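# Unscrew bottle cap, lay it flat, bottle upright

## Task

Twist the cap off the bottle and leave it lying flat on the table, with the bottle still standing upright at the end; nothing may count as done if it stays in place only because the robot holds it, so release everything and move the hands away before finishing.

## Robot and tools

Robot: two arms, left_arm and right_arm, facing each other across a table. Each carries an identical five-finger right hand, so the hands are not mirrored; every hand number and axis means the same on both. left_arm's base sits on the +y side.

World frame (used in results): origin on the table top halfway between the arm bases, table surface at z = 0, +z up. Positions are in metres, orientations as quaternions wxyz, velocities in m/s and rad/s. Printed positions can be slightly off, especially at long reach.

Hand point: a spot 0.05 m in front of the palm where index pad and thumb tip meet in a pinch. Its own axes: +z along the straight fingers (fingertips 0.06 to 0.07 m beyond it), +y out of the palm, +x across the palm toward the little finger. A wrist bracket on the little-finger side protrudes 0.03 m past the point along +y and 0.11 m across the palm; it can collide. With the thumb swung fully in front of the palm, the hand wraps objects 0.035 to 0.08 m wide, which then sit across the palm on the wrist side of the point; turn the thumb before reaching the object.

A command row has 28 numbers, each in [-1, 1], always for both arms: left_arm dx, dy, dz, rx, ry, rz, then left_gripper little, ring, middle, index, thumb_bend, thumb_turn, force_limit, speed; then the same 14 for right_arm/right_gripper. The six pose numbers are an offset, not a pose: they are measured in the hand point's own axes, from its pose in the latest result that shows it (or, before any such result, and for second and later calls within one reply, from where it is when the action begins). 1.0 equals 0.6 m or 180 degrees; rx, ry, rz form a single rotation vector. All zeros therefore means return to that reference pose, not stay put. Each step the commanded pose is clipped to within 100 mm and 16 degrees of the measured one.

Hand numbers are targets, not offsets. Fingers: +1 straight, -1 curled into the palm. thumb_bend: +1 straight, -1 fully bent. thumb_turn: +1 beside the palm, -1 across it opposite the fingers. A pinch is roughly index -0.22, thumb_bend -0.75, thumb_turn -0.57. force_limit maps -1 to +1 onto about 0 to 10 N fingertip force (0 to 15 N for the two thumb motors) at which closing stops; speed maps -1 to +1 onto nearly zero to full (full travel 0.6 s). For a gentle grip close at speed -0.9 or below. There is no 'no change' value: to keep a hand as it is, resend its last eight numbers, or before any, its hand_measured six plus hand_force_limit and hand_speed. A motor starts only when its target changes by at least 0.01, then locks when it arrives or hits force_limit. To grip harder, raise force_limit and send a more-closed target; to loosen, send a more-open target.

Tools:
execute_actions {actions, pictures}: actions is an empty list (just report state, with pictures), or one item: {rows: up to 15 rows of 28, steps: 3 to 15} where each row lasts one 1/30 s step and the last row repeats; or {steps: up to 300} as a wait counted from the previous result, including your reply time. Pictures come only with an empty list or pictures: true. Three steps of each action run after the result is taken.
move {target, speed, stop_force}: target is one 28-number row as above (same offset rules); each hand point travels a straight line toward its target, both arms finishing together, 0.5 to 10 s. speed is m/s, 0.002 to 0.5 (default 0.25), turning capped at twice that in rad/s. stop_force (N, 9 to 40, one value for both) ends an arm's path when its wrist sensor feels that much extra push along the path; that arm backs up two steps and holds. Use it only with very slow motion, not while rotating, and omit it when moving away from something you press. The result adds a move: line (done, off_target, moving, held, contact, fault) and which limits acted, plus distance to target.
wait {seconds 0 to 10}: let time pass without new commands.
zoom_image {camera, region [x0,y0,x1,y1] in pixels, at most 504x504}: cameras cam_high, cam_low, cam_left_wrist, cam_right_wrist, each 672x504.
show_instructions: shows the reference image(s).


Result lines: each arm's pose and velocities; Hand target (where the controller is driving the point); hand_measured, hand_stopped_by (moving, target, force, stalled, fault), hand_load_n (positive pushes a finger open; near-zero loads mean a lost grip); Wrist force and Wrist torque in the hand frame, pointing back from a pressed surface, noisy, saturating near 50 N; joint torques; HELD marks steps whose row was not sent; 'pose unreachable' means the clearance check altered a command; MOTOR HOT from 70 °C, brakes at 85 °C.

Cautions: arms are stiff, so pressing even slightly past contact can trigger a fault stop (joint load limits 135 N m for the large joints, 25.2 N m for wrist joints, or 150 N external force), freezing that arm 10 s. Slow down before touching. Never let the arms strike or squeeze each other, including fingers and brackets. Do not push anything off the table, do not drop or slam the cap or tip the bottle. Objects may be nudged by outside disturbances. Before finishing, open the hands and withdraw.

Each tool is called after "Emit:" by a JSON object that holds its "api" and its "payload".

## Session

Emit:
{"api": "execute_actions", "payload": {"actions": []}}

Scene clock: 0.00 s of 8400.00 s.
left_arm: end_effector_position=(+0.2902, +0.4387, +0.4863) hand_measured=(+1.000, +1.000, +1.000, +1.000, +1.000, +1.000) hand_load_n=(+0.0, +0.0, +0.0, +0.0, +0.0, +0.0) hand_stopped_by=(target, target, target, target, target, target) hand_force_limit=0.00 hand_speed=-0.80 end_effector_quat_wxyz=(+0.002, +0.387, +0.922, -0.010) end_effector_velocity=(-0.000, -0.000, -0.000) end_effector_angular_velocity=(-0.000, +0.002, +0.000) | right_arm: end_effector_position=(+0.1143, -0.2511, +0.4866) hand_measured=(+1.000, +1.000, +1.000, +1.000, +1.000, +1.000) hand_load_n=(+0.0, +0.0, +0.0, +0.0, +0.0, +0.0) hand_stopped_by=(target, target, target, target, target, target) hand_force_limit=0.00 hand_speed=-0.80 end_effector_quat_wxyz=(+0.021, -0.319, +0.947, -0.006) end_effector_velocity=(-0.000, -0.000, +0.000) end_effector_angular_velocity=(-0.000, +0.001, -0.000)
Joint positions: left_arm=[ 0.545 -1.749  1.335  1.97   1.583 -1.865] | right_arm=[-1.174 -1.74   1.32   1.948  1.583 -1.883]
Joint velocities: left_arm=[-0.     0.    -0.     0.     0.002 -0.001] | right_arm=[ 0.     0.     0.     0.001 -0.     0.   ]
Joint torques (N m, as the arm reports them, + toward a larger angle): no reading
Wrist force (N, on the end effector, along its own x y z axes, offset not removed): no reading
Wrist torque (N m, same axes, about the end effector's origin, offset not removed): no reading
Hand target (left_arm): +0.290, +0.439, +0.486; +0.002, +0.387, +0.922, -0.010
Hand target (right_arm): +0.114, -0.251, +0.487; +0.021, -0.319, +0.947, -0.006
camera_calibration (this result's frames):
cam_left_wrist: T_world_to_cam=[[0.748404, 0.663234, -0.00338608, -0.513837], [0.552578, -0.620698, 0.55623, -0.160507], [0.366809, -0.418156, -0.831022, 0.609883], [0, 0, 0, 1]] pos_world=[0.24954, 0.496194, 0.594365]
cam_right_wrist: T_world_to_cam=[[-0.541531, 0.840395, -0.021926, 0.28236], [0.679005, 0.452616, 0.578006, -0.244907], [0.495677, 0.298121, -0.815738, 0.546841], [0, 0, 0, 1]] pos_world=[0.0481434, -0.28947, 0.593827]

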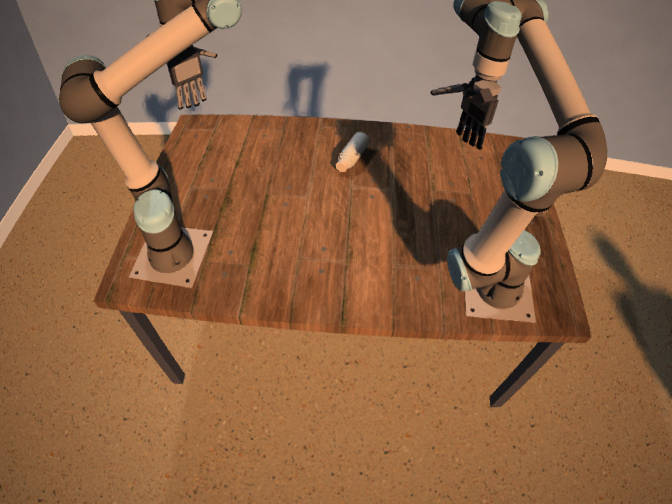

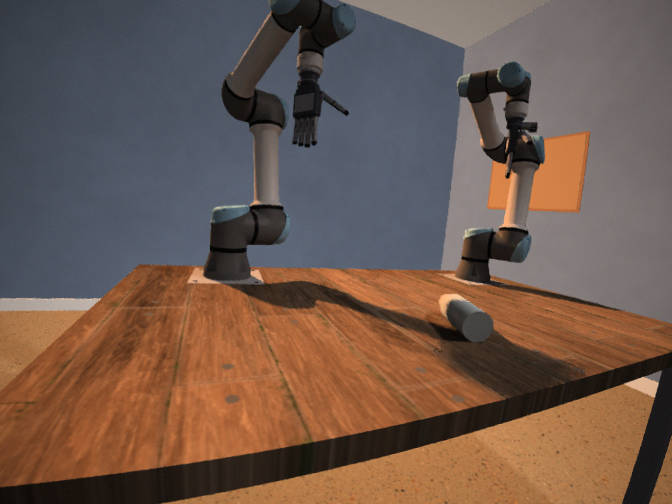

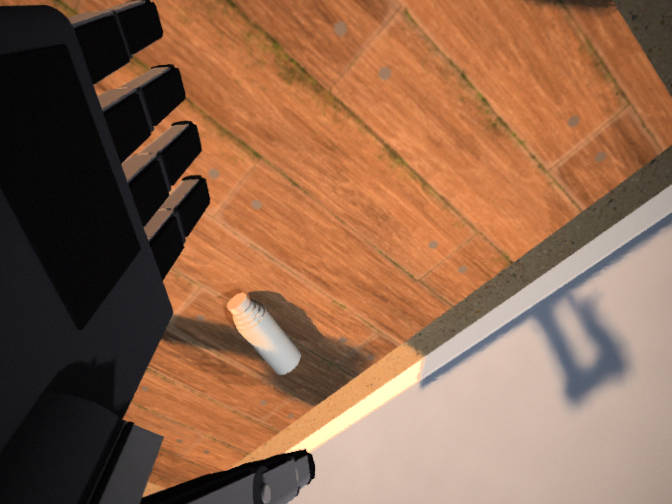

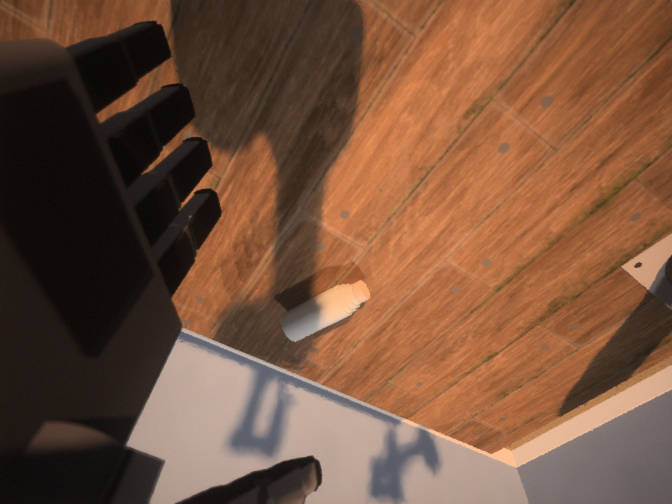

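Emit:
{"api": "move", "payload": {"target": [0,0,0,0,0,0,1,1,0.6,0.4,0.2,-0.65,0,0,-0.735,-0.058,0.59,0.148,-0.262,-0.632,0.5,0.5,0.5,0.5,1,-1,0,0]}}

Emit:
{"api": "move", "payload": {"target": [0,0,0,0,0,0,1,1,0.6,0.4,0.2,-0.65,0,0,-0.007,0.143,0.138,0,0,0.01,0.5,0.5,0.5,0.5,1,-1,0,0], "speed": 0.06, "stop_force": 12}}

Scene clock: 5.20 s of 8400.00 s.
left_arm: end_effector_position=(+0.2902, +0.4387, +0.4863) hand_measured=(+1.000, +1.000, +0.600, +0.400, +0.200, -0.650) hand_load_n=(+0.0, +0.0, +0.0, +0.0, +0.0, +0.0) hand_stopped_by=(target, target, target, target, target, target) hand_force_limit=0.00 hand_speed=0.00 end_effector_quat_wxyz=(+0.002, +0.387, +0.922, -0.010) end_effector_velocity=(-0.000, -0.000, -0.000) end_effector_angular_velocity=(+0.000, +0.002, -0.001) | right_arm: end_effector_position=(+0.5017, -0.0111, +0.1503) hand_measured=(+0.500, +0.500, +0.500, +0.500, +1.000, -1.000) hand_load_n=(+0.0, +0.0, +0.0, +0.0, +0.0, +0.0) hand_stopped_by=(target, target, target, target, target, target) hand_force_limit=0.00 hand_speed=0.00 end_effector_quat_wxyz=(+0.381, -0.905, +0.165, -0.092) end_effector_velocity=(+0.002, +0.002, -0.001) end_effector_angular_velocity=(-0.000, -0.004, +0.010)
Joint positions: left_arm=[ 0.545 -1.749  1.335  1.97   1.583 -1.865] | right_arm=[-1.101 -0.849  0.983  0.782  1.062 -3.764]
Joint velocities: left_arm=[-0.001  0.     0.001  0.     0.002  0.001] | right_arm=[ 0.001  0.008 -0.012  0.005 -0.004 -0.009]
Joint torques (N m, as the arm reports them, + toward a larger angle): left_arm=[ -0.89  -9.15 -18.28   2.32   0.09  -0.08] | right_arm=[ -5.79 -33.18 -30.55   3.22  -3.2   -1.8 ]
Wrist force (N, on the end effector, along its own x y z axes, offset not removed): left_arm=[0.6 -1.4 1.9] | right_arm=[-0.3 -0.7 -0.1]
Wrist torque (N m, same axes, about the end effector's origin, offset not removed): left_arm=[-0.22 -0.31 0.14] | right_arm=[0.01 -0.10 0.08]
Hand target (left_arm): +0.290, +0.439, +0.486; +0.002, +0.387, +0.922, -0.010
Hand target (right_arm): +0.502, -0.011, +0.150; -0.381, +0.905, -0.165, +0.092
Off the commanded pose (left_arm): 0.000 m, 0 deg.
Off the commanded pose (right_arm): 0.001 m, 0 deg.
Kept back: nothing.
move: done
camera_calibration (this result's frames):
cam_left_wrist: T_world_to_cam=[[0.748404, 0.663234, -0.00338613, -0.513837], [0.552578, -0.620698, 0.55623, -0.160507], [0.366809, -0.418156, -0.831022, 0.609883], [0, 0, 0, 1]] pos_world=[0.24954, 0.496194, 0.594365]
cam_right_wrist: T_world_to_cam=[[-0.300597, -0.624205, -0.721117, 0.251042], [-0.920042, -0.00945902, 0.391706, 0.402942], [-0.251326, 0.781203, -0.571451, 0.35242], [0, 0, 0, 1]] pos_world=[0.534758, -0.114799, 0.224587]

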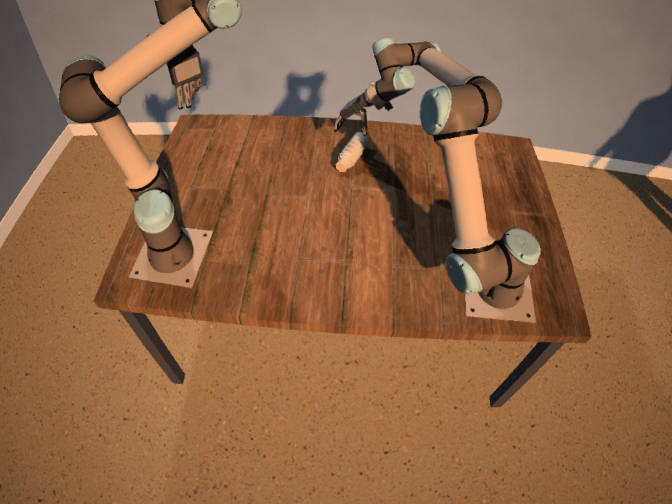

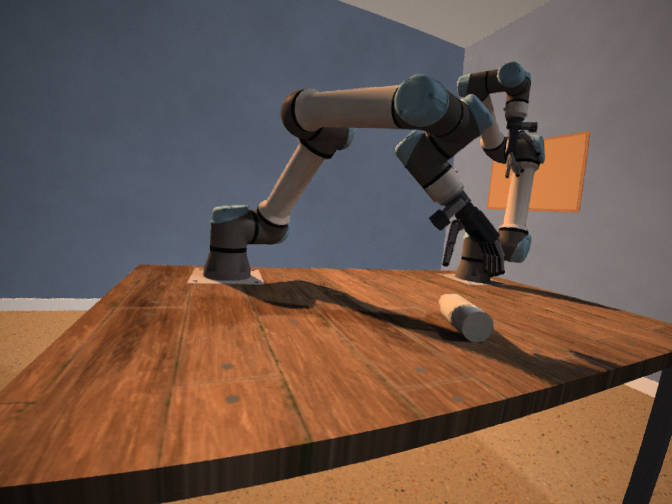

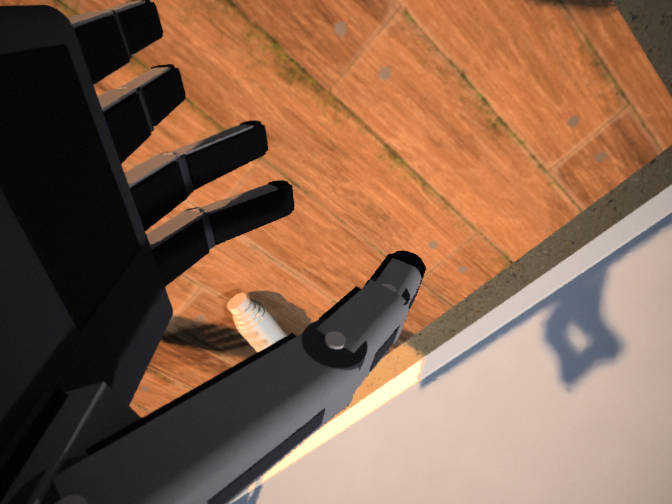

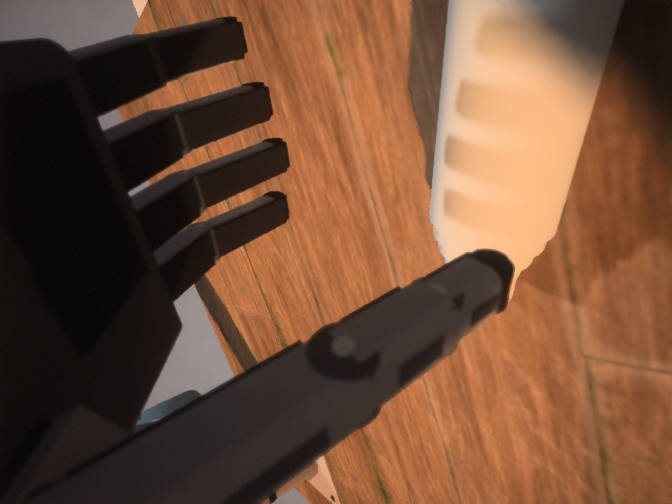

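Scene clock: 7.60 s of 8400.00 s.
left_arm: end_effector_position=(+0.2902, +0.4387, +0.4863) hand_measured=(+1.000, +1.000, +0.600, +0.400, +0.200, -0.650) hand_load_n=(+0.0, +0.0, +0.0, +0.0, +0.0, +0.0) hand_stopped_by=(target, target, target, target, target, target) hand_force_limit=0.00 hand_speed=0.00 end_effector_quat_wxyz=(+0.002, +0.387, +0.922, -0.010) end_effector_velocity=(+0.000, -0.000, -0.000) end_effector_angular_velocity=(+0.001, -0.001, -0.001) | right_arm: end_effector_position=(+0.5023, -0.0111, +0.0312) hand_measured=(+0.500, +0.500, +0.500, +0.500, +1.000, -1.000) hand_load_n=(+0.0, +0.0, +0.0, +0.0, +0.0, +0.0) hand_stopped_by=(target, target, target, target, target, target) hand_force_limit=0.00 hand_speed=0.00 end_effector_quat_wxyz=(+0.382, -0.902, +0.180, -0.086) end_effector_velocity=(-0.001, +0.000, -0.002) end_effector_angular_velocity=(-0.001, +0.002, +0.001)
Joint positions: left_arm=[ 0.545 -1.749  1.335  1.97   1.583 -1.865] | right_arm=[-1.105 -0.763  1.148  0.533  1.059 -3.736]
Joint velocities: left_arm=[-0.001  0.     0.     0.    -0.001 -0.   ] | right_arm=[ 0.001  0.002  0.002 -0.002 -0.     0.   ]
Joint torques (N m, as the arm reports them, + toward a larger angle): left_arm=[ -1.83  -8.88 -18.11   2.55   0.25   0.15] | right_arm=[ -6.   -33.53  -7.79  -1.29  -3.01   1.84]
Wrist force (N, on the end effector, along its own x y z axes, offset not removed): left_arm=[2.7 4.4 1.9] | right_arm=[-2.4 -1.7 3.8]
Wrist torque (N m, same axes, about the end effector's origin, offset not removed): left_arm=[0.55 -0.53 0.33] | right_arm=[-0.34 -0.03 0.03]
Hand target (left_arm): +0.290, +0.439, +0.486; +0.002, +0.387, +0.922, -0.010
Hand target (right_arm): +0.502, -0.011, +0.031; -0.382, +0.902, -0.180, +0.086
Off the commanded pose (left_arm): 0.000 m, 0 deg.
Off the commanded pose (right_arm): 0.000 m, 0 deg.
Kept back: nothing.
move: done
camera_calibration (this result's frames):
cam_left_wrist: T_world_to_cam=[[0.748404, 0.663234, -0.0033864, -0.513836], [0.552578, -0.620698, 0.55623, -0.160507], [0.366809, -0.418156, -0.831022, 0.609883], [0, 0, 0, 1]] pos_world=[0.249539, 0.496194, 0.594365]
cam_right_wrist: T_world_to_cam=[[-0.328922, -0.610757, -0.720268, 0.179679], [-0.911773, 0.00676415, 0.41064, 0.445607], [-0.245929, 0.791789, -0.559097, 0.281551], [0, 0, 0, 1]] pos_world=[0.534634, -0.116203, 0.103847]

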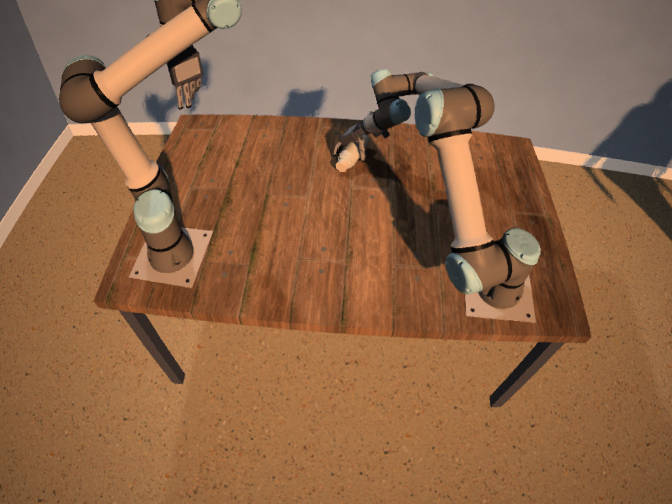

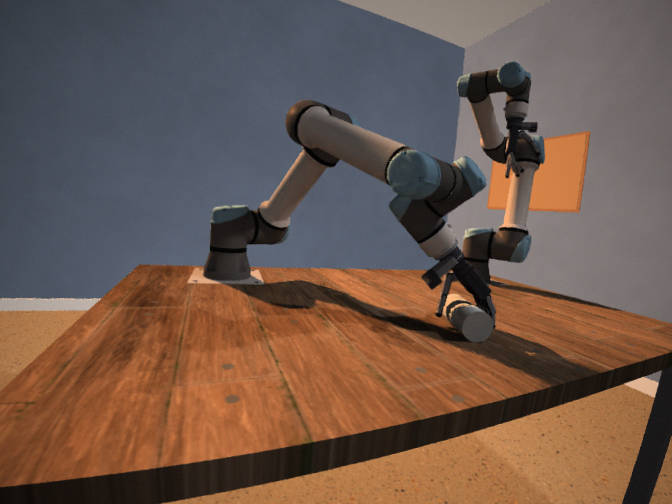

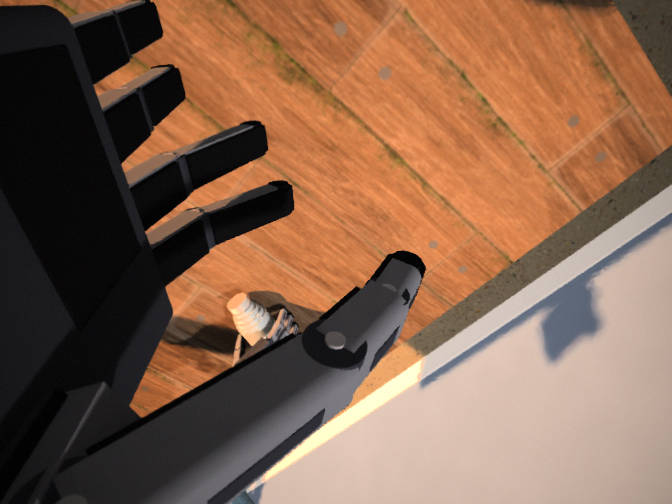

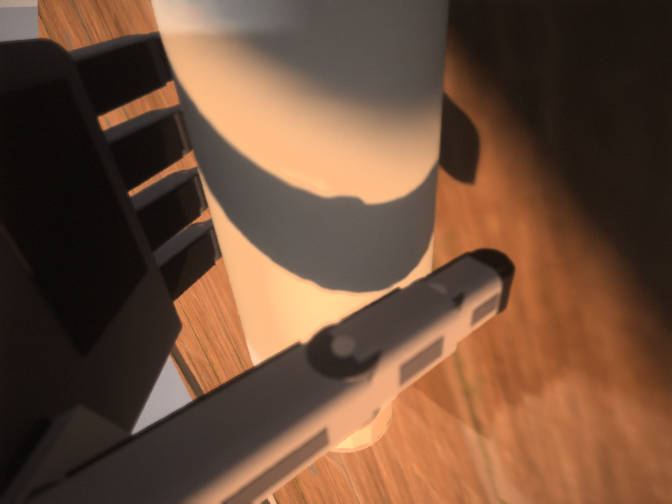

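Emit:
{"api": "move", "payload": {"target": [0,0,0,0,0,0,1,1,0.6,0.4,0.2,-0.65,0,0,-0.025,-0.003,0.006,0,0,0,0.5,0.5,0.5,0.5,1,-1,0,0], "speed": 0.03}}

Emit:
{"api": "move", "payload": {"target": [0,0,0,0,0,0,1,1,0.6,0.4,0.2,-0.65,0,0,0,0,0,0,0,0,-0.7,-0.7,-0.7,-0.7,-0.3,-1,0.8,-0.6]}}

Emit:
{"api": "move", "payload": {"target": [0,0,0,0,0,0,1,1,0.6,0.4,0.2,-0.65,0,0,-0.15,-0.17,-0.16,0.243,0,0,-0.7,-0.7,-0.7,-0.7,-0.3,-1,0.8,-0.6], "speed": 0.15}}

Emit:
{"api": "move", "payload": {"target": [-0.473,-0.395,0.31,0.31,-0.13,-0.23,1,1,0.6,0.4,0.2,-0.65,0,0,-0.15,0.03,0,0,0,0.505,-0.7,-0.7,-0.7,-0.7,-0.3,-1,0.8,-0.6]}}

Emit:
{"api": "move", "payload": {"target": [0,0.057,0.034,0,0,0,1,1,0.6,0.4,0.2,-0.65,0,0,0.07,0,0,0,0,0,-0.7,-0.7,-0.7,-0.7,-0.3,-1,0.8,-0.6], "speed": 0.01, "stop_force": 9}}

Scene clock: 8.70 s of 8400.00 s.
left_arm: end_effector_position=(+0.2902, +0.4387, +0.4863) hand_measured=(+1.000, +1.000, +0.600, +0.400, +0.200, -0.650) hand_load_n=(+0.0, +0.0, +0.0, +0.0, +0.0, +0.0) hand_stopped_by=(target, target, target, target, target, target) hand_force_limit=0.00 hand_speed=0.00 end_effector_quat_wxyz=(+0.002, +0.387, +0.922, -0.010) end_effector_velocity=(+0.000, +0.000, +0.000) end_effector_angular_velocity=(+0.001, -0.001, +0.000) | right_arm: end_effector_position=(+0.4902, -0.0019, +0.0298) hand_measured=(+0.500, +0.500, +0.500, +0.500, +1.000, -1.000) hand_load_n=(+0.0, +0.0, +0.0, +0.0, +0.0, +0.0) hand_stopped_by=(target, target, target, target, target, target) hand_force_limit=0.00 hand_speed=0.00 end_effector_quat_wxyz=(+0.382, -0.902, +0.180, -0.086) end_effector_velocity=(-0.001, +0.001, +0.000) end_effector_angular_velocity=(-0.000, -0.001, +0.000)
Joint positions: left_arm=[ 0.545 -1.749  1.335  1.97   1.583 -1.865] | right_arm=[-1.082 -0.774  1.171  0.512  1.073 -3.715]
Joint velocities: left_arm=[ 0.     0.    -0.     0.    -0.001 -0.   ] | right_arm=[ 0.003 -0.002  0.002 -0.002  0.002  0.002]
Joint torques (N m, as the arm reports them, + toward a larger angle): left_arm=[ -0.63  -9.26 -17.97   2.21   0.04   0.18] | right_arm=[  7.21 -56.34  -8.98  -0.92   2.     2.14]
Wrist force (N, on the end effector, along its own x y z axes, offset not removed): left_arm=[1.4 -2.1 3.7] | right_arm=[-1.0 -2.6 0.9]
Wrist torque (N m, same axes, about the end effector's origin, offset not removed): left_arm=[-0.40 -0.17 0.06] | right_arm=[-0.33 -0.09 0.01]
Hand target (left_arm): +0.290, +0.439, +0.486; +0.002, +0.387, +0.922, -0.010
Hand target (right_arm): +0.490, -0.002, +0.030; -0.382, +0.902, -0.180, +0.086
Off the commanded pose (left_arm): 0.000 m, 0 deg.
Off the commanded pose (right_arm): 0.000 m, 0 deg.
Kept back: nothing.
move: done
camera_calibration (this result's frames):
cam_left_wrist: T_world_to_cam=[[0.748404, 0.663234, -0.00338629, -0.513836], [0.552578, -0.620698, 0.55623, -0.160507], [0.366809, -0.418156, -0.831022, 0.609883], [0, 0, 0, 1]] pos_world=[0.24954, 0.496194, 0.594365]
cam_right_wrist: T_world_to_cam=[[-0.328918, -0.610782, -0.720249, 0.180293], [-0.911771, 0.00676538, 0.410644, 0.435063], [-0.245941, 0.79177, -0.559118, 0.270424], [0, 0, 0, 1]] pos_world=[0.522488, -0.106937, 0.102399]

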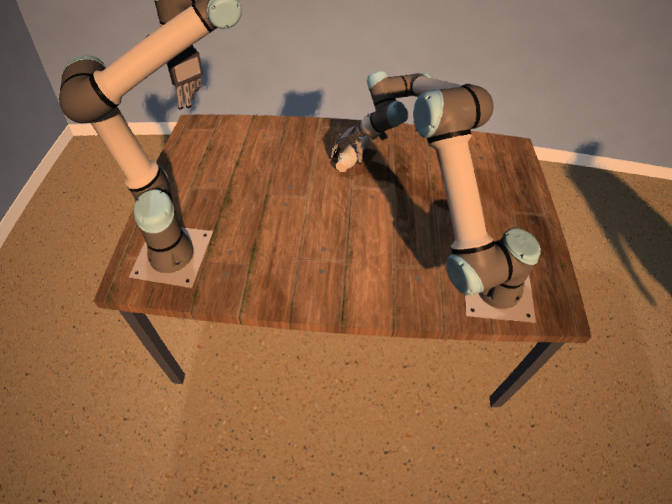

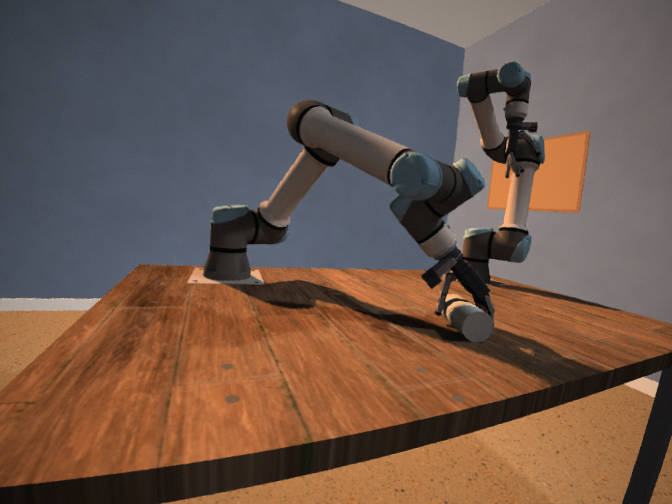

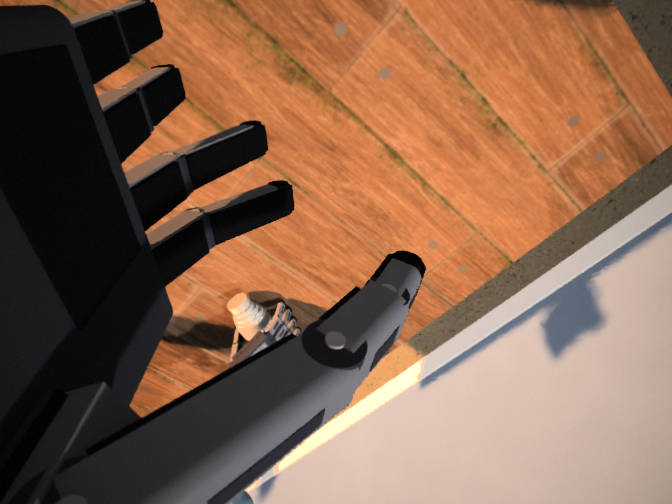

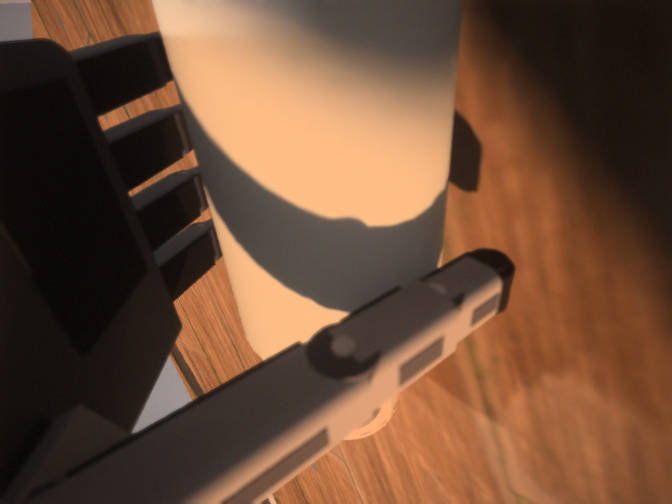

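Scene clock: 9.67 s of 8400.00 s.
left_arm: end_effector_position=(+0.2902, +0.4387, +0.4863) hand_measured=(+1.000, +1.000, +0.600, +0.400, +0.200, -0.650) hand_load_n=(+0.0, +0.0, +0.0, +0.0, +0.0, +0.0) hand_stopped_by=(target, target, target, target, target, target) hand_force_limit=0.00 hand_speed=0.00 end_effector_quat_wxyz=(+0.002, +0.387, +0.922, -0.010) end_effector_velocity=(+0.001, +0.001, +0.000) end_effector_angular_velocity=(+0.001, -0.003, -0.000) | right_arm: end_effector_position=(+0.4902, -0.0019, +0.0297) hand_measured=(+0.044, +0.070, +0.084, +0.088, +0.780, -1.000) hand_load_n=(+12.0, +8.0, +6.0, +10.0, +24.0, +13.0) hand_stopped_by=(force, force, force, force, force, target) hand_force_limit=0.80 hand_speed=-0.60 end_effector_quat_wxyz=(+0.382, -0.902, +0.180, -0.086) end_effector_velocity=(+0.000, -0.000, +0.000) end_effector_angular_velocity=(-0.000, -0.001, +0.001)
Joint positions: left_arm=[ 0.545 -1.749  1.335  1.97   1.583 -1.865] | right_arm=[-1.082 -0.774  1.171  0.512  1.073 -3.715]
Joint velocities: left_arm=[ 0.001 -0.001 -0.     0.    -0.003  0.001] | right_arm=[-0.     0.    -0.001  0.001 -0.    -0.002]
Joint torques (N m, as the arm reports them, + toward a larger angle): left_arm=[ -2.74  -8.4  -17.61   2.55   0.17   0.13] | right_arm=[ -5.67 -48.51 -29.95   2.83  -2.96  -2.03]
Wrist force (N, on the end effector, along its own x y z axes, offset not removed): left_arm=[6.8 -2.7 -1.7] | right_arm=[-2.1 -0.7 3.9]
Wrist torque (N m, same axes, about the end effector's origin, offset not removed): left_arm=[-0.08 -1.17 0.29] | right_arm=[-0.28 -0.10 -0.03]
Hand target (left_arm): +0.290, +0.439, +0.486; +0.002, +0.387, +0.922, -0.010
Hand target (right_arm): +0.490, -0.002, +0.030; -0.382, +0.902, -0.180, +0.086
Off the commanded pose (left_arm): 0.000 m, 0 deg.
Off the commanded pose (right_arm): 0.000 m, 0 deg.
Kept back: nothing.
move: done
camera_calibration (this result's frames):
cam_left_wrist: T_world_to_cam=[[0.748404, 0.663234, -0.00338617, -0.513836], [0.552578, -0.620698, 0.55623, -0.160507], [0.366809, -0.418156, -0.831022, 0.609883], [0, 0, 0, 1]] pos_world=[0.24954, 0.496194, 0.594365]
cam_right_wrist: T_world_to_cam=[[-0.3289, -0.610784, -0.720255, 0.180276], [-0.91179, 0.00679586, 0.4106, 0.435077], [-0.245894, 0.791768, -0.559142, 0.270406], [0, 0, 0, 1]] pos_world=[0.522483, -0.106946, 0.102397]

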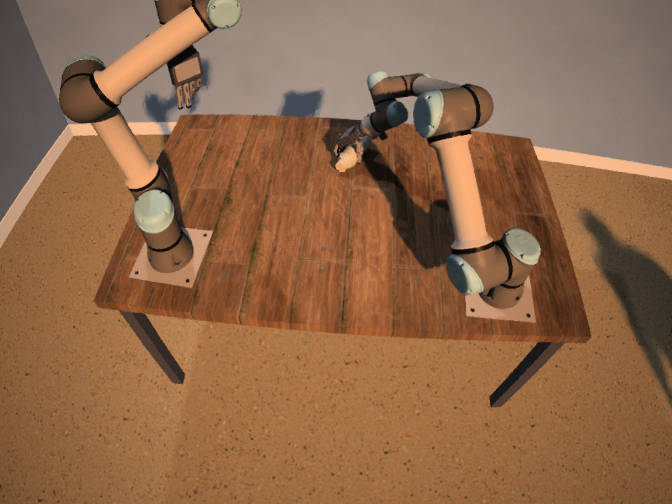

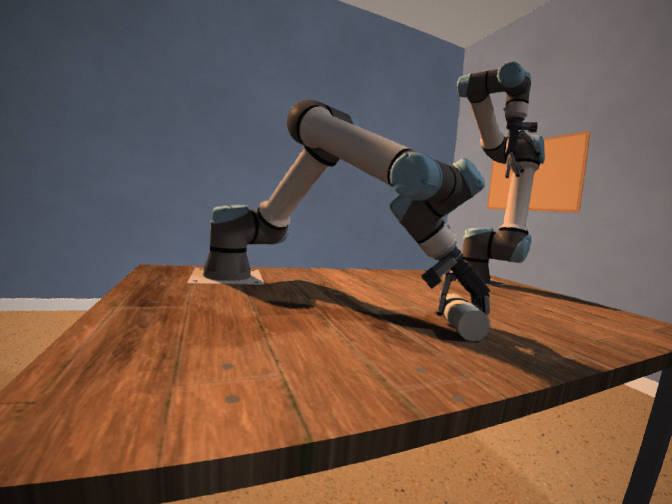

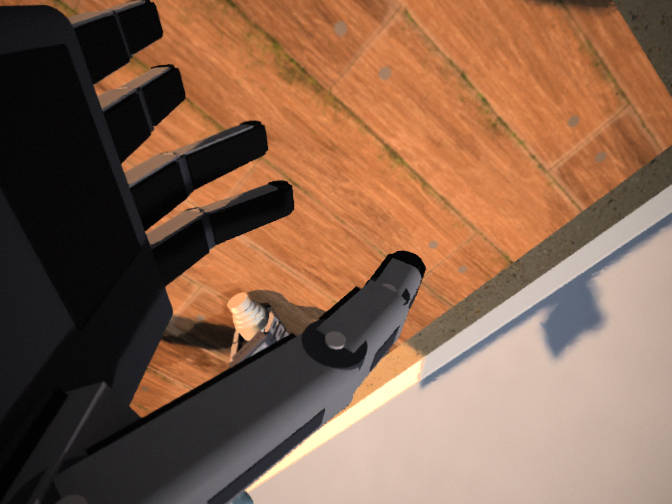

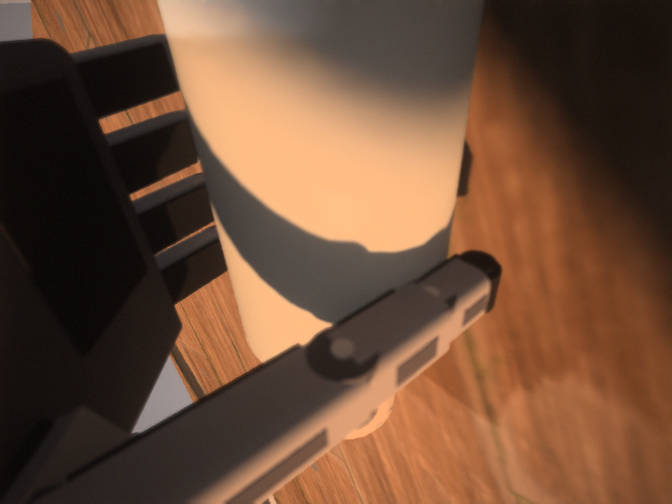

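Scene clock: 12.67 s of 8400.00 s.
left_arm: end_effector_position=(+0.2902, +0.4387, +0.4863) hand_measured=(+1.000, +1.000, +0.600, +0.400, +0.200, -0.650) hand_load_n=(+0.0, +0.0, +0.0, +0.0, +0.0, +0.0) hand_stopped_by=(target, target, target, target, target, target) hand_force_limit=0.00 hand_speed=0.00 end_effector_quat_wxyz=(+0.002, +0.387, +0.922, -0.010) end_effector_velocity=(+0.000, +0.000, +0.000) end_effector_angular_velocity=(-0.001, -0.002, -0.000) | right_arm: end_effector_position=(+0.4056, +0.0355, +0.1679) hand_measured=(+0.044, +0.070, +0.084, +0.088, +0.780, -1.000) hand_load_n=(+12.0, +8.0, +6.0, +10.0, +24.0, +13.0) hand_stopped_by=(force, force, force, force, force, target) hand_force_limit=0.80 hand_speed=-0.60 end_effector_quat_wxyz=(+0.691, -0.695, +0.135, -0.147) end_effector_velocity=(-0.001, +0.001, +0.001) end_effector_angular_velocity=(+0.009, -0.006, -0.000)
Joint positions: left_arm=[ 0.545 -1.749  1.335  1.97   1.583 -1.865] | right_arm=[-1.1   -1.256  1.907 -0.646  0.813 -3.163]
Joint velocities: left_arm=[-0.    -0.001 -0.001  0.    -0.001  0.   ] | right_arm=[ 0.001 -0.003  0.009 -0.021  0.002  0.008]
Joint torques (N m, as the arm reports them, + toward a larger angle): left_arm=[ -1.31  -8.94 -17.27   2.53  -0.01   0.15] | right_arm=[  6.98 -39.39  -8.42  -2.88   2.37   2.16]
Wrist force (N, on the end effector, along its own x y z axes, offset not removed): left_arm=[-1.3 0.5 1.7] | right_arm=[-0.4 -1.6 1.5]
Wrist torque (N m, same axes, about the end effector's origin, offset not removed): left_arm=[-0.15 0.00 -0.27] | right_arm=[-0.30 -0.14 0.10]
Hand target (left_arm): +0.290, +0.439, +0.486; +0.002, +0.387, +0.922, -0.010
Hand target (right_arm): +0.406, +0.035, +0.168; +0.691, -0.695, +0.135, -0.147
Off the commanded pose (left_arm): 0.000 m, 0 deg.
Off the commanded pose (right_arm): 0.000 m, 0 deg.
Kept back: nothing.
move: done
camera_calibration (this result's frames):
cam_left_wrist: T_world_to_cam=[[0.748404, 0.663234, -0.00338622, -0.513836], [0.552578, -0.620698, 0.55623, -0.160507], [0.366809, -0.418156, -0.831022, 0.609883], [0, 0, 0, 1]] pos_world=[0.24954, 0.496194, 0.594365]
cam_right_wrist: T_world_to_cam=[[-0.0560778, 0.0206124, -0.998214, 0.18842], [-0.982866, -0.176965, 0.0515614, 0.39665], [-0.175586, 0.984001, 0.030183, 0.163012], [0, 0, 0, 1]] pos_world=[0.429042, -0.0940946, 0.162712]

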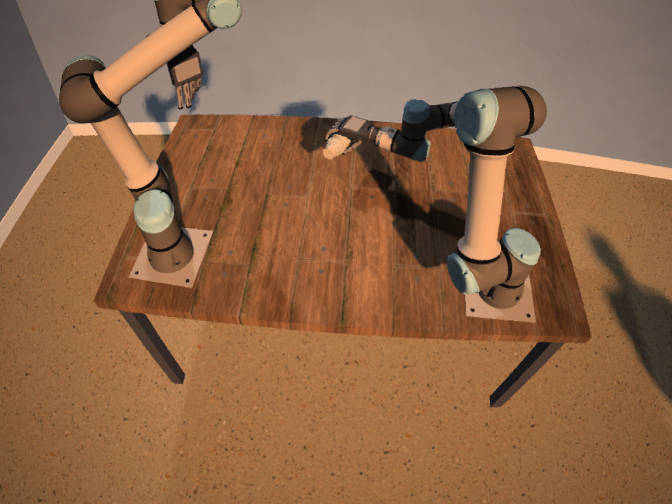

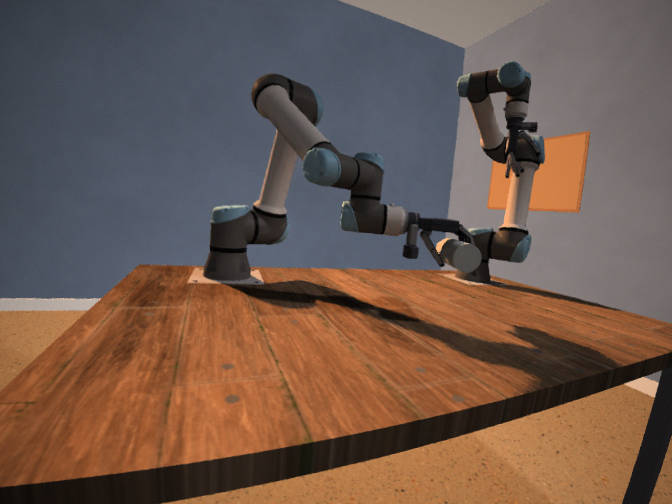

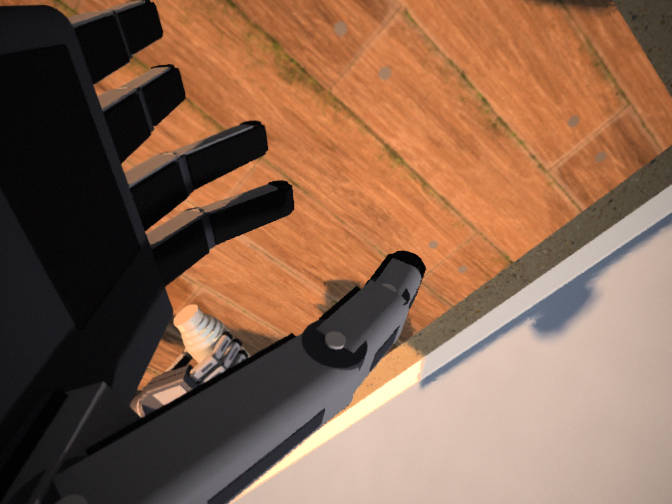

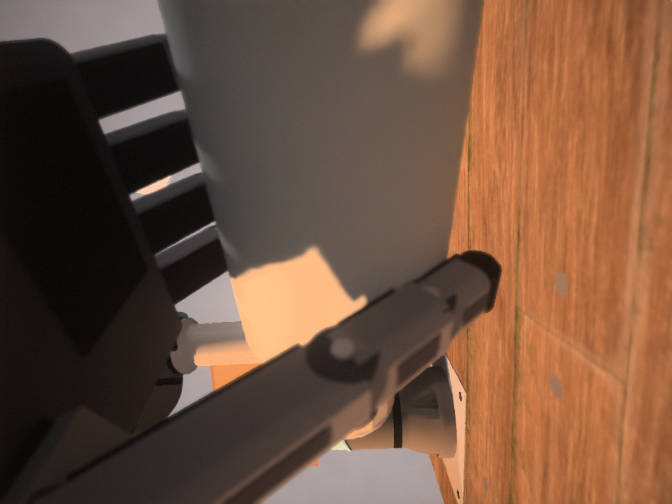

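Scene clock: 16.40 s of 8400.00 s.
left_arm: end_effector_position=(+0.3189, +0.0668, +0.3073) hand_measured=(+1.000, +1.000, +0.600, +0.400, +0.200, -0.650) hand_load_n=(+0.0, +0.0, +0.0, +0.0, +0.0, +0.0) hand_stopped_by=(target, target, target, target, target, target) hand_force_limit=0.00 hand_speed=0.00 end_effector_quat_wxyz=(+0.003, +0.000, -0.866, +0.501) end_effector_velocity=(+0.000, -0.002, -0.001) end_effector_angular_velocity=(-0.005, +0.001, +0.002) | right_arm: end_effector_position=(+0.3231, +0.0704, +0.1484) hand_measured=(+0.044, +0.070, +0.084, +0.088, +0.780, -1.000) hand_load_n=(+12.0, +8.5, +6.0, +10.0, +24.0, +13.0) hand_stopped_by=(force, force, force, force, force, target) hand_force_limit=0.80 hand_speed=-0.60 end_effector_quat_wxyz=(+0.589, -0.392, +0.590, +0.389) end_effector_velocity=(+0.000, -0.000, -0.000) end_effector_angular_velocity=(+0.003, +0.002, -0.001)
Joint positions: left_arm=[ 0.481 -1.531  1.578  0.516  1.934 -2.926] | right_arm=[-0.996 -1.095  2.058 -0.959  0.917 -1.576]
Joint velocities: left_arm=[-0.001 -0.     0.003 -0.009 -0.002 -0.005] | right_arm=[ 0.     0.001  0.002 -0.005  0.001  0.005]
Joint torques (N m, as the arm reports them, + toward a larger angle): left_arm=[ -9.27 -20.51 -12.45  -2.06  -2.22  -2.2 ] | right_arm=[  6.44 -20.25  -2.8   -3.07   2.71   1.97]
Wrist force (N, on the end effector, along its own x y z axes, offset not removed): left_arm=[-0.1 -6.5 3.9] | right_arm=[-0.9 1.0 1.7]
Wrist torque (N m, same axes, about the end effector's origin, offset not removed): left_arm=[-1.20 -0.11 -0.31] | right_arm=[0.12 0.01 0.03]
Hand target (left_arm): +0.319, +0.067, +0.307; -0.002, -0.000, +0.866, -0.501
Hand target (right_arm): +0.323, +0.070, +0.148; +0.589, -0.392, +0.590, +0.389
Off the commanded pose (left_arm): 0.000 m, 0 deg.
Off the commanded pose (right_arm): 0.000 m, 0 deg.
Kept back: nothing.
move: done
camera_calibration (this result's frames):
cam_left_wrist: T_world_to_cam=[[0.0478663, 0.508304, -0.859846, 0.207724], [0.838607, 0.4472, 0.311049, -0.394891], [0.54263, -0.735962, -0.404861, 0.129319], [0, 0, 0, 1]] pos_world=[0.251043, 0.166181, 0.353798]
cam_right_wrist: T_world_to_cam=[[-0.917946, 0.389612, 0.074683, 0.25687], [-0.154772, -0.525068, 0.836869, -0.0368561], [0.365268, 0.756642, 0.542285, -0.119979], [0, 0, 0, 1]] pos_world=[0.273913, -0.0286504, 0.0767226]

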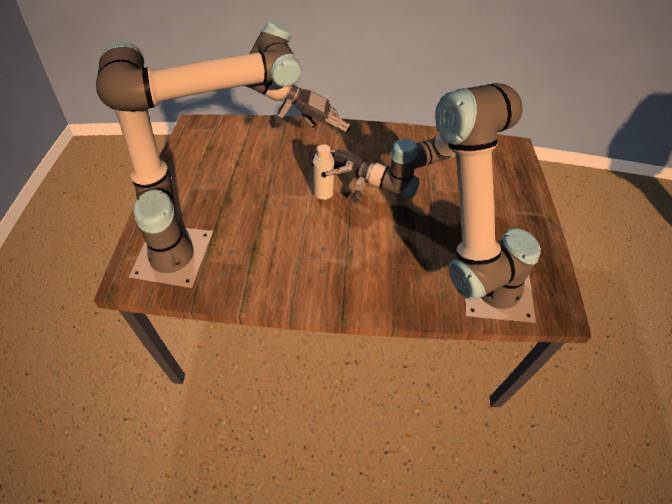

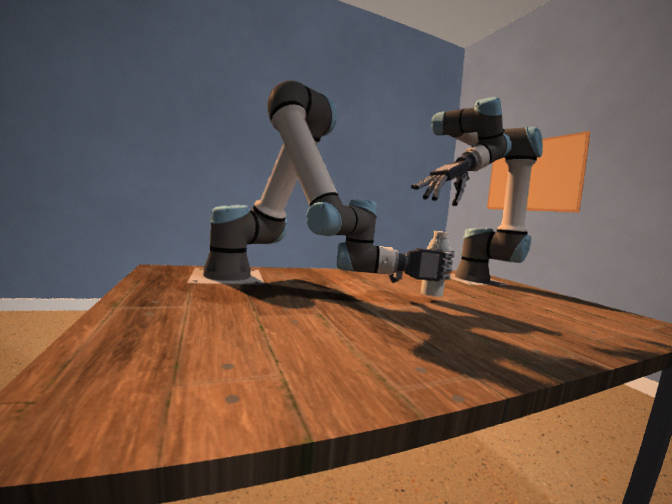

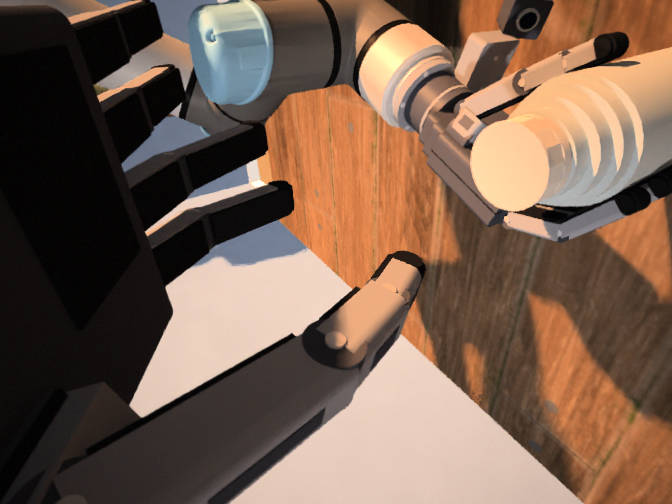

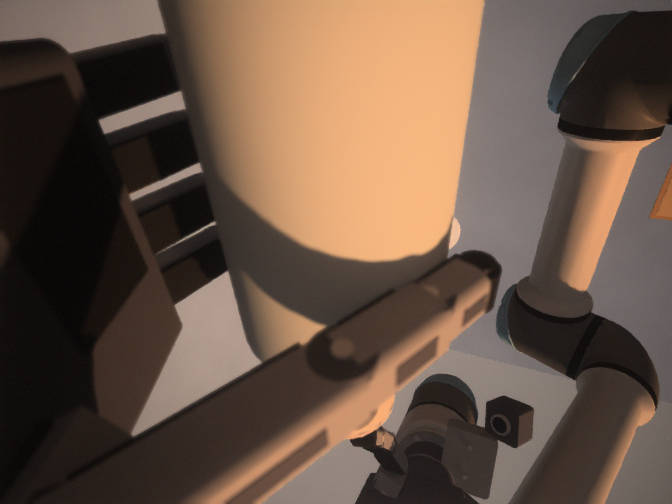

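Scene clock: 20.83 s of 8400.00 s.
left_arm: end_effector_position=(+0.3188, +0.0662, +0.2677) hand_measured=(+1.000, +1.000, +0.600, +0.400, +0.200, -0.650) hand_load_n=(+0.0, +0.0, +0.0, +0.0, +0.0, +0.0) hand_stopped_by=(target, target, target, target, target, target) hand_force_limit=0.00 hand_speed=0.00 end_effector_quat_wxyz=(+0.003, +0.000, -0.866, +0.501) end_effector_velocity=(+0.001, +0.000, -0.001) end_effector_angular_velocity=(-0.001, -0.001, +0.001) | right_arm: end_effector_position=(+0.3231, +0.0703, +0.1275) hand_measured=(+0.044, +0.070, +0.084, +0.088, +0.780, -0.998) hand_load_n=(+11.5, +8.0, +6.0, +10.0, +24.0, +14.5) hand_stopped_by=(force, force, force, force, force, target) hand_force_limit=0.80 hand_speed=-0.60 end_effector_quat_wxyz=(+0.589, -0.392, +0.590, +0.389) end_effector_velocity=(-0.000, +0.000, -0.000) end_effector_angular_velocity=(-0.000, +0.001, +0.001)
Joint positions: left_arm=[ 0.48  -1.521  1.669  0.415  1.933 -2.927] | right_arm=[-0.996 -1.048  2.064 -1.012  0.917 -1.576]
Joint velocities: left_arm=[ 0.001  0.     0.003 -0.004 -0.     0.001] | right_arm=[ 0.001  0.    -0.     0.001 -0.     0.   ]
Joint torques (N m, as the arm reports them, + toward a larger angle): left_arm=[-11.03  -9.48 -16.63  -1.95  -2.39  -2.79] | right_arm=[ -4.48 -38.66 -21.25  -0.68   3.    -1.52]
Wrist force (N, on the end effector, along its own x y z axes, offset not removed): left_arm=[4.2 -2.7 5.7] | right_arm=[-5.4 0.2 -1.0]
Wrist torque (N m, same axes, about the end effector's origin, offset not removed): left_arm=[-0.77 -0.95 0.18] | right_arm=[0.03 -0.21 0.25]
Hand target (left_arm): +0.319, +0.066, +0.268; -0.003, -0.000, +0.866, -0.501
Hand target (right_arm): +0.323, +0.070, +0.128; +0.589, -0.392, +0.590, +0.389
Off the commanded pose (left_arm): 0.000 m, 0 deg.
Off the commanded pose (right_arm): 0.021 m, 0 deg.
Kept back: nothing.
move: contact (right_arm)
camera_calibration (this result's frames):
cam_left_wrist: T_world_to_cam=[[0.0478657, 0.508316, -0.859839, 0.173953], [0.838609, 0.447192, 0.311053, -0.382197], [0.542627, -0.735958, -0.404873, 0.112851], [0, 0, 0, 1]] pos_world=[0.250951, 0.165547, 0.314146]
cam_right_wrist: T_world_to_cam=[[-0.917973, 0.389578, 0.0745335, 0.25852], [-0.154923, -0.525145, 0.836793, -0.0193906], [0.365136, 0.756606, 0.542423, -0.108628], [0, 0, 0, 1]] pos_world=[0.273974, -0.0287078, 0.0558798]

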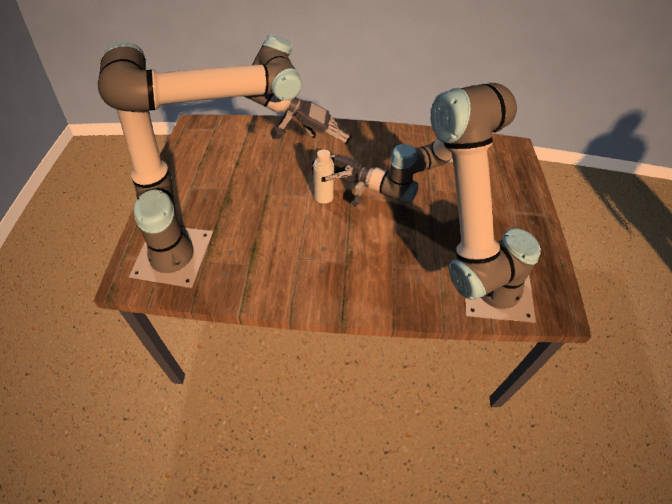

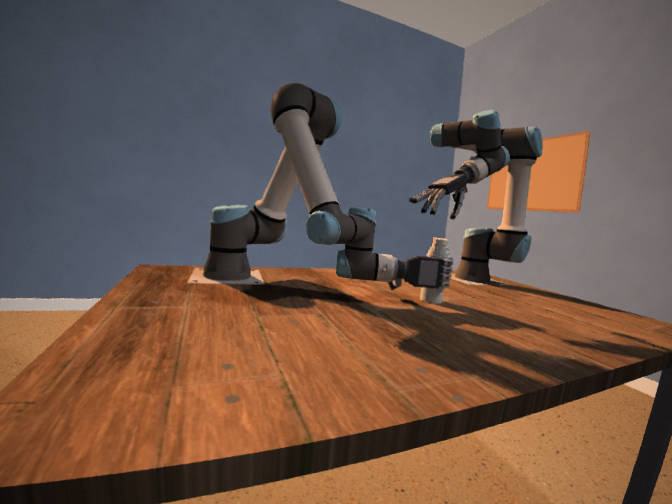

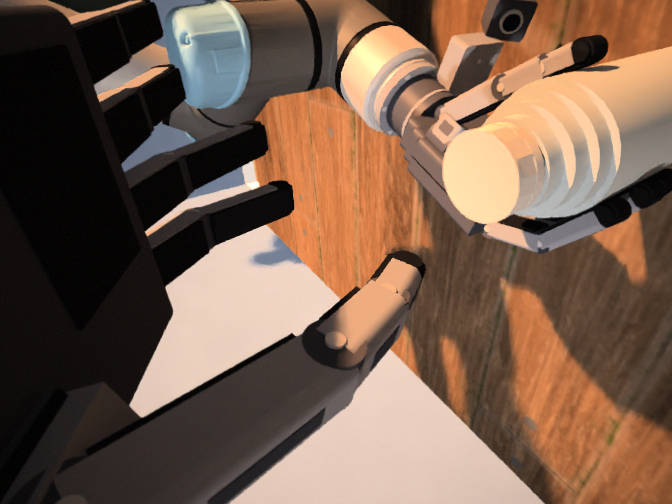

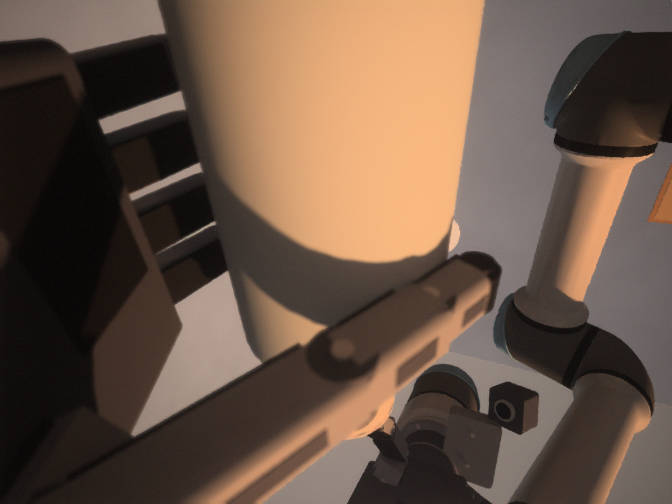

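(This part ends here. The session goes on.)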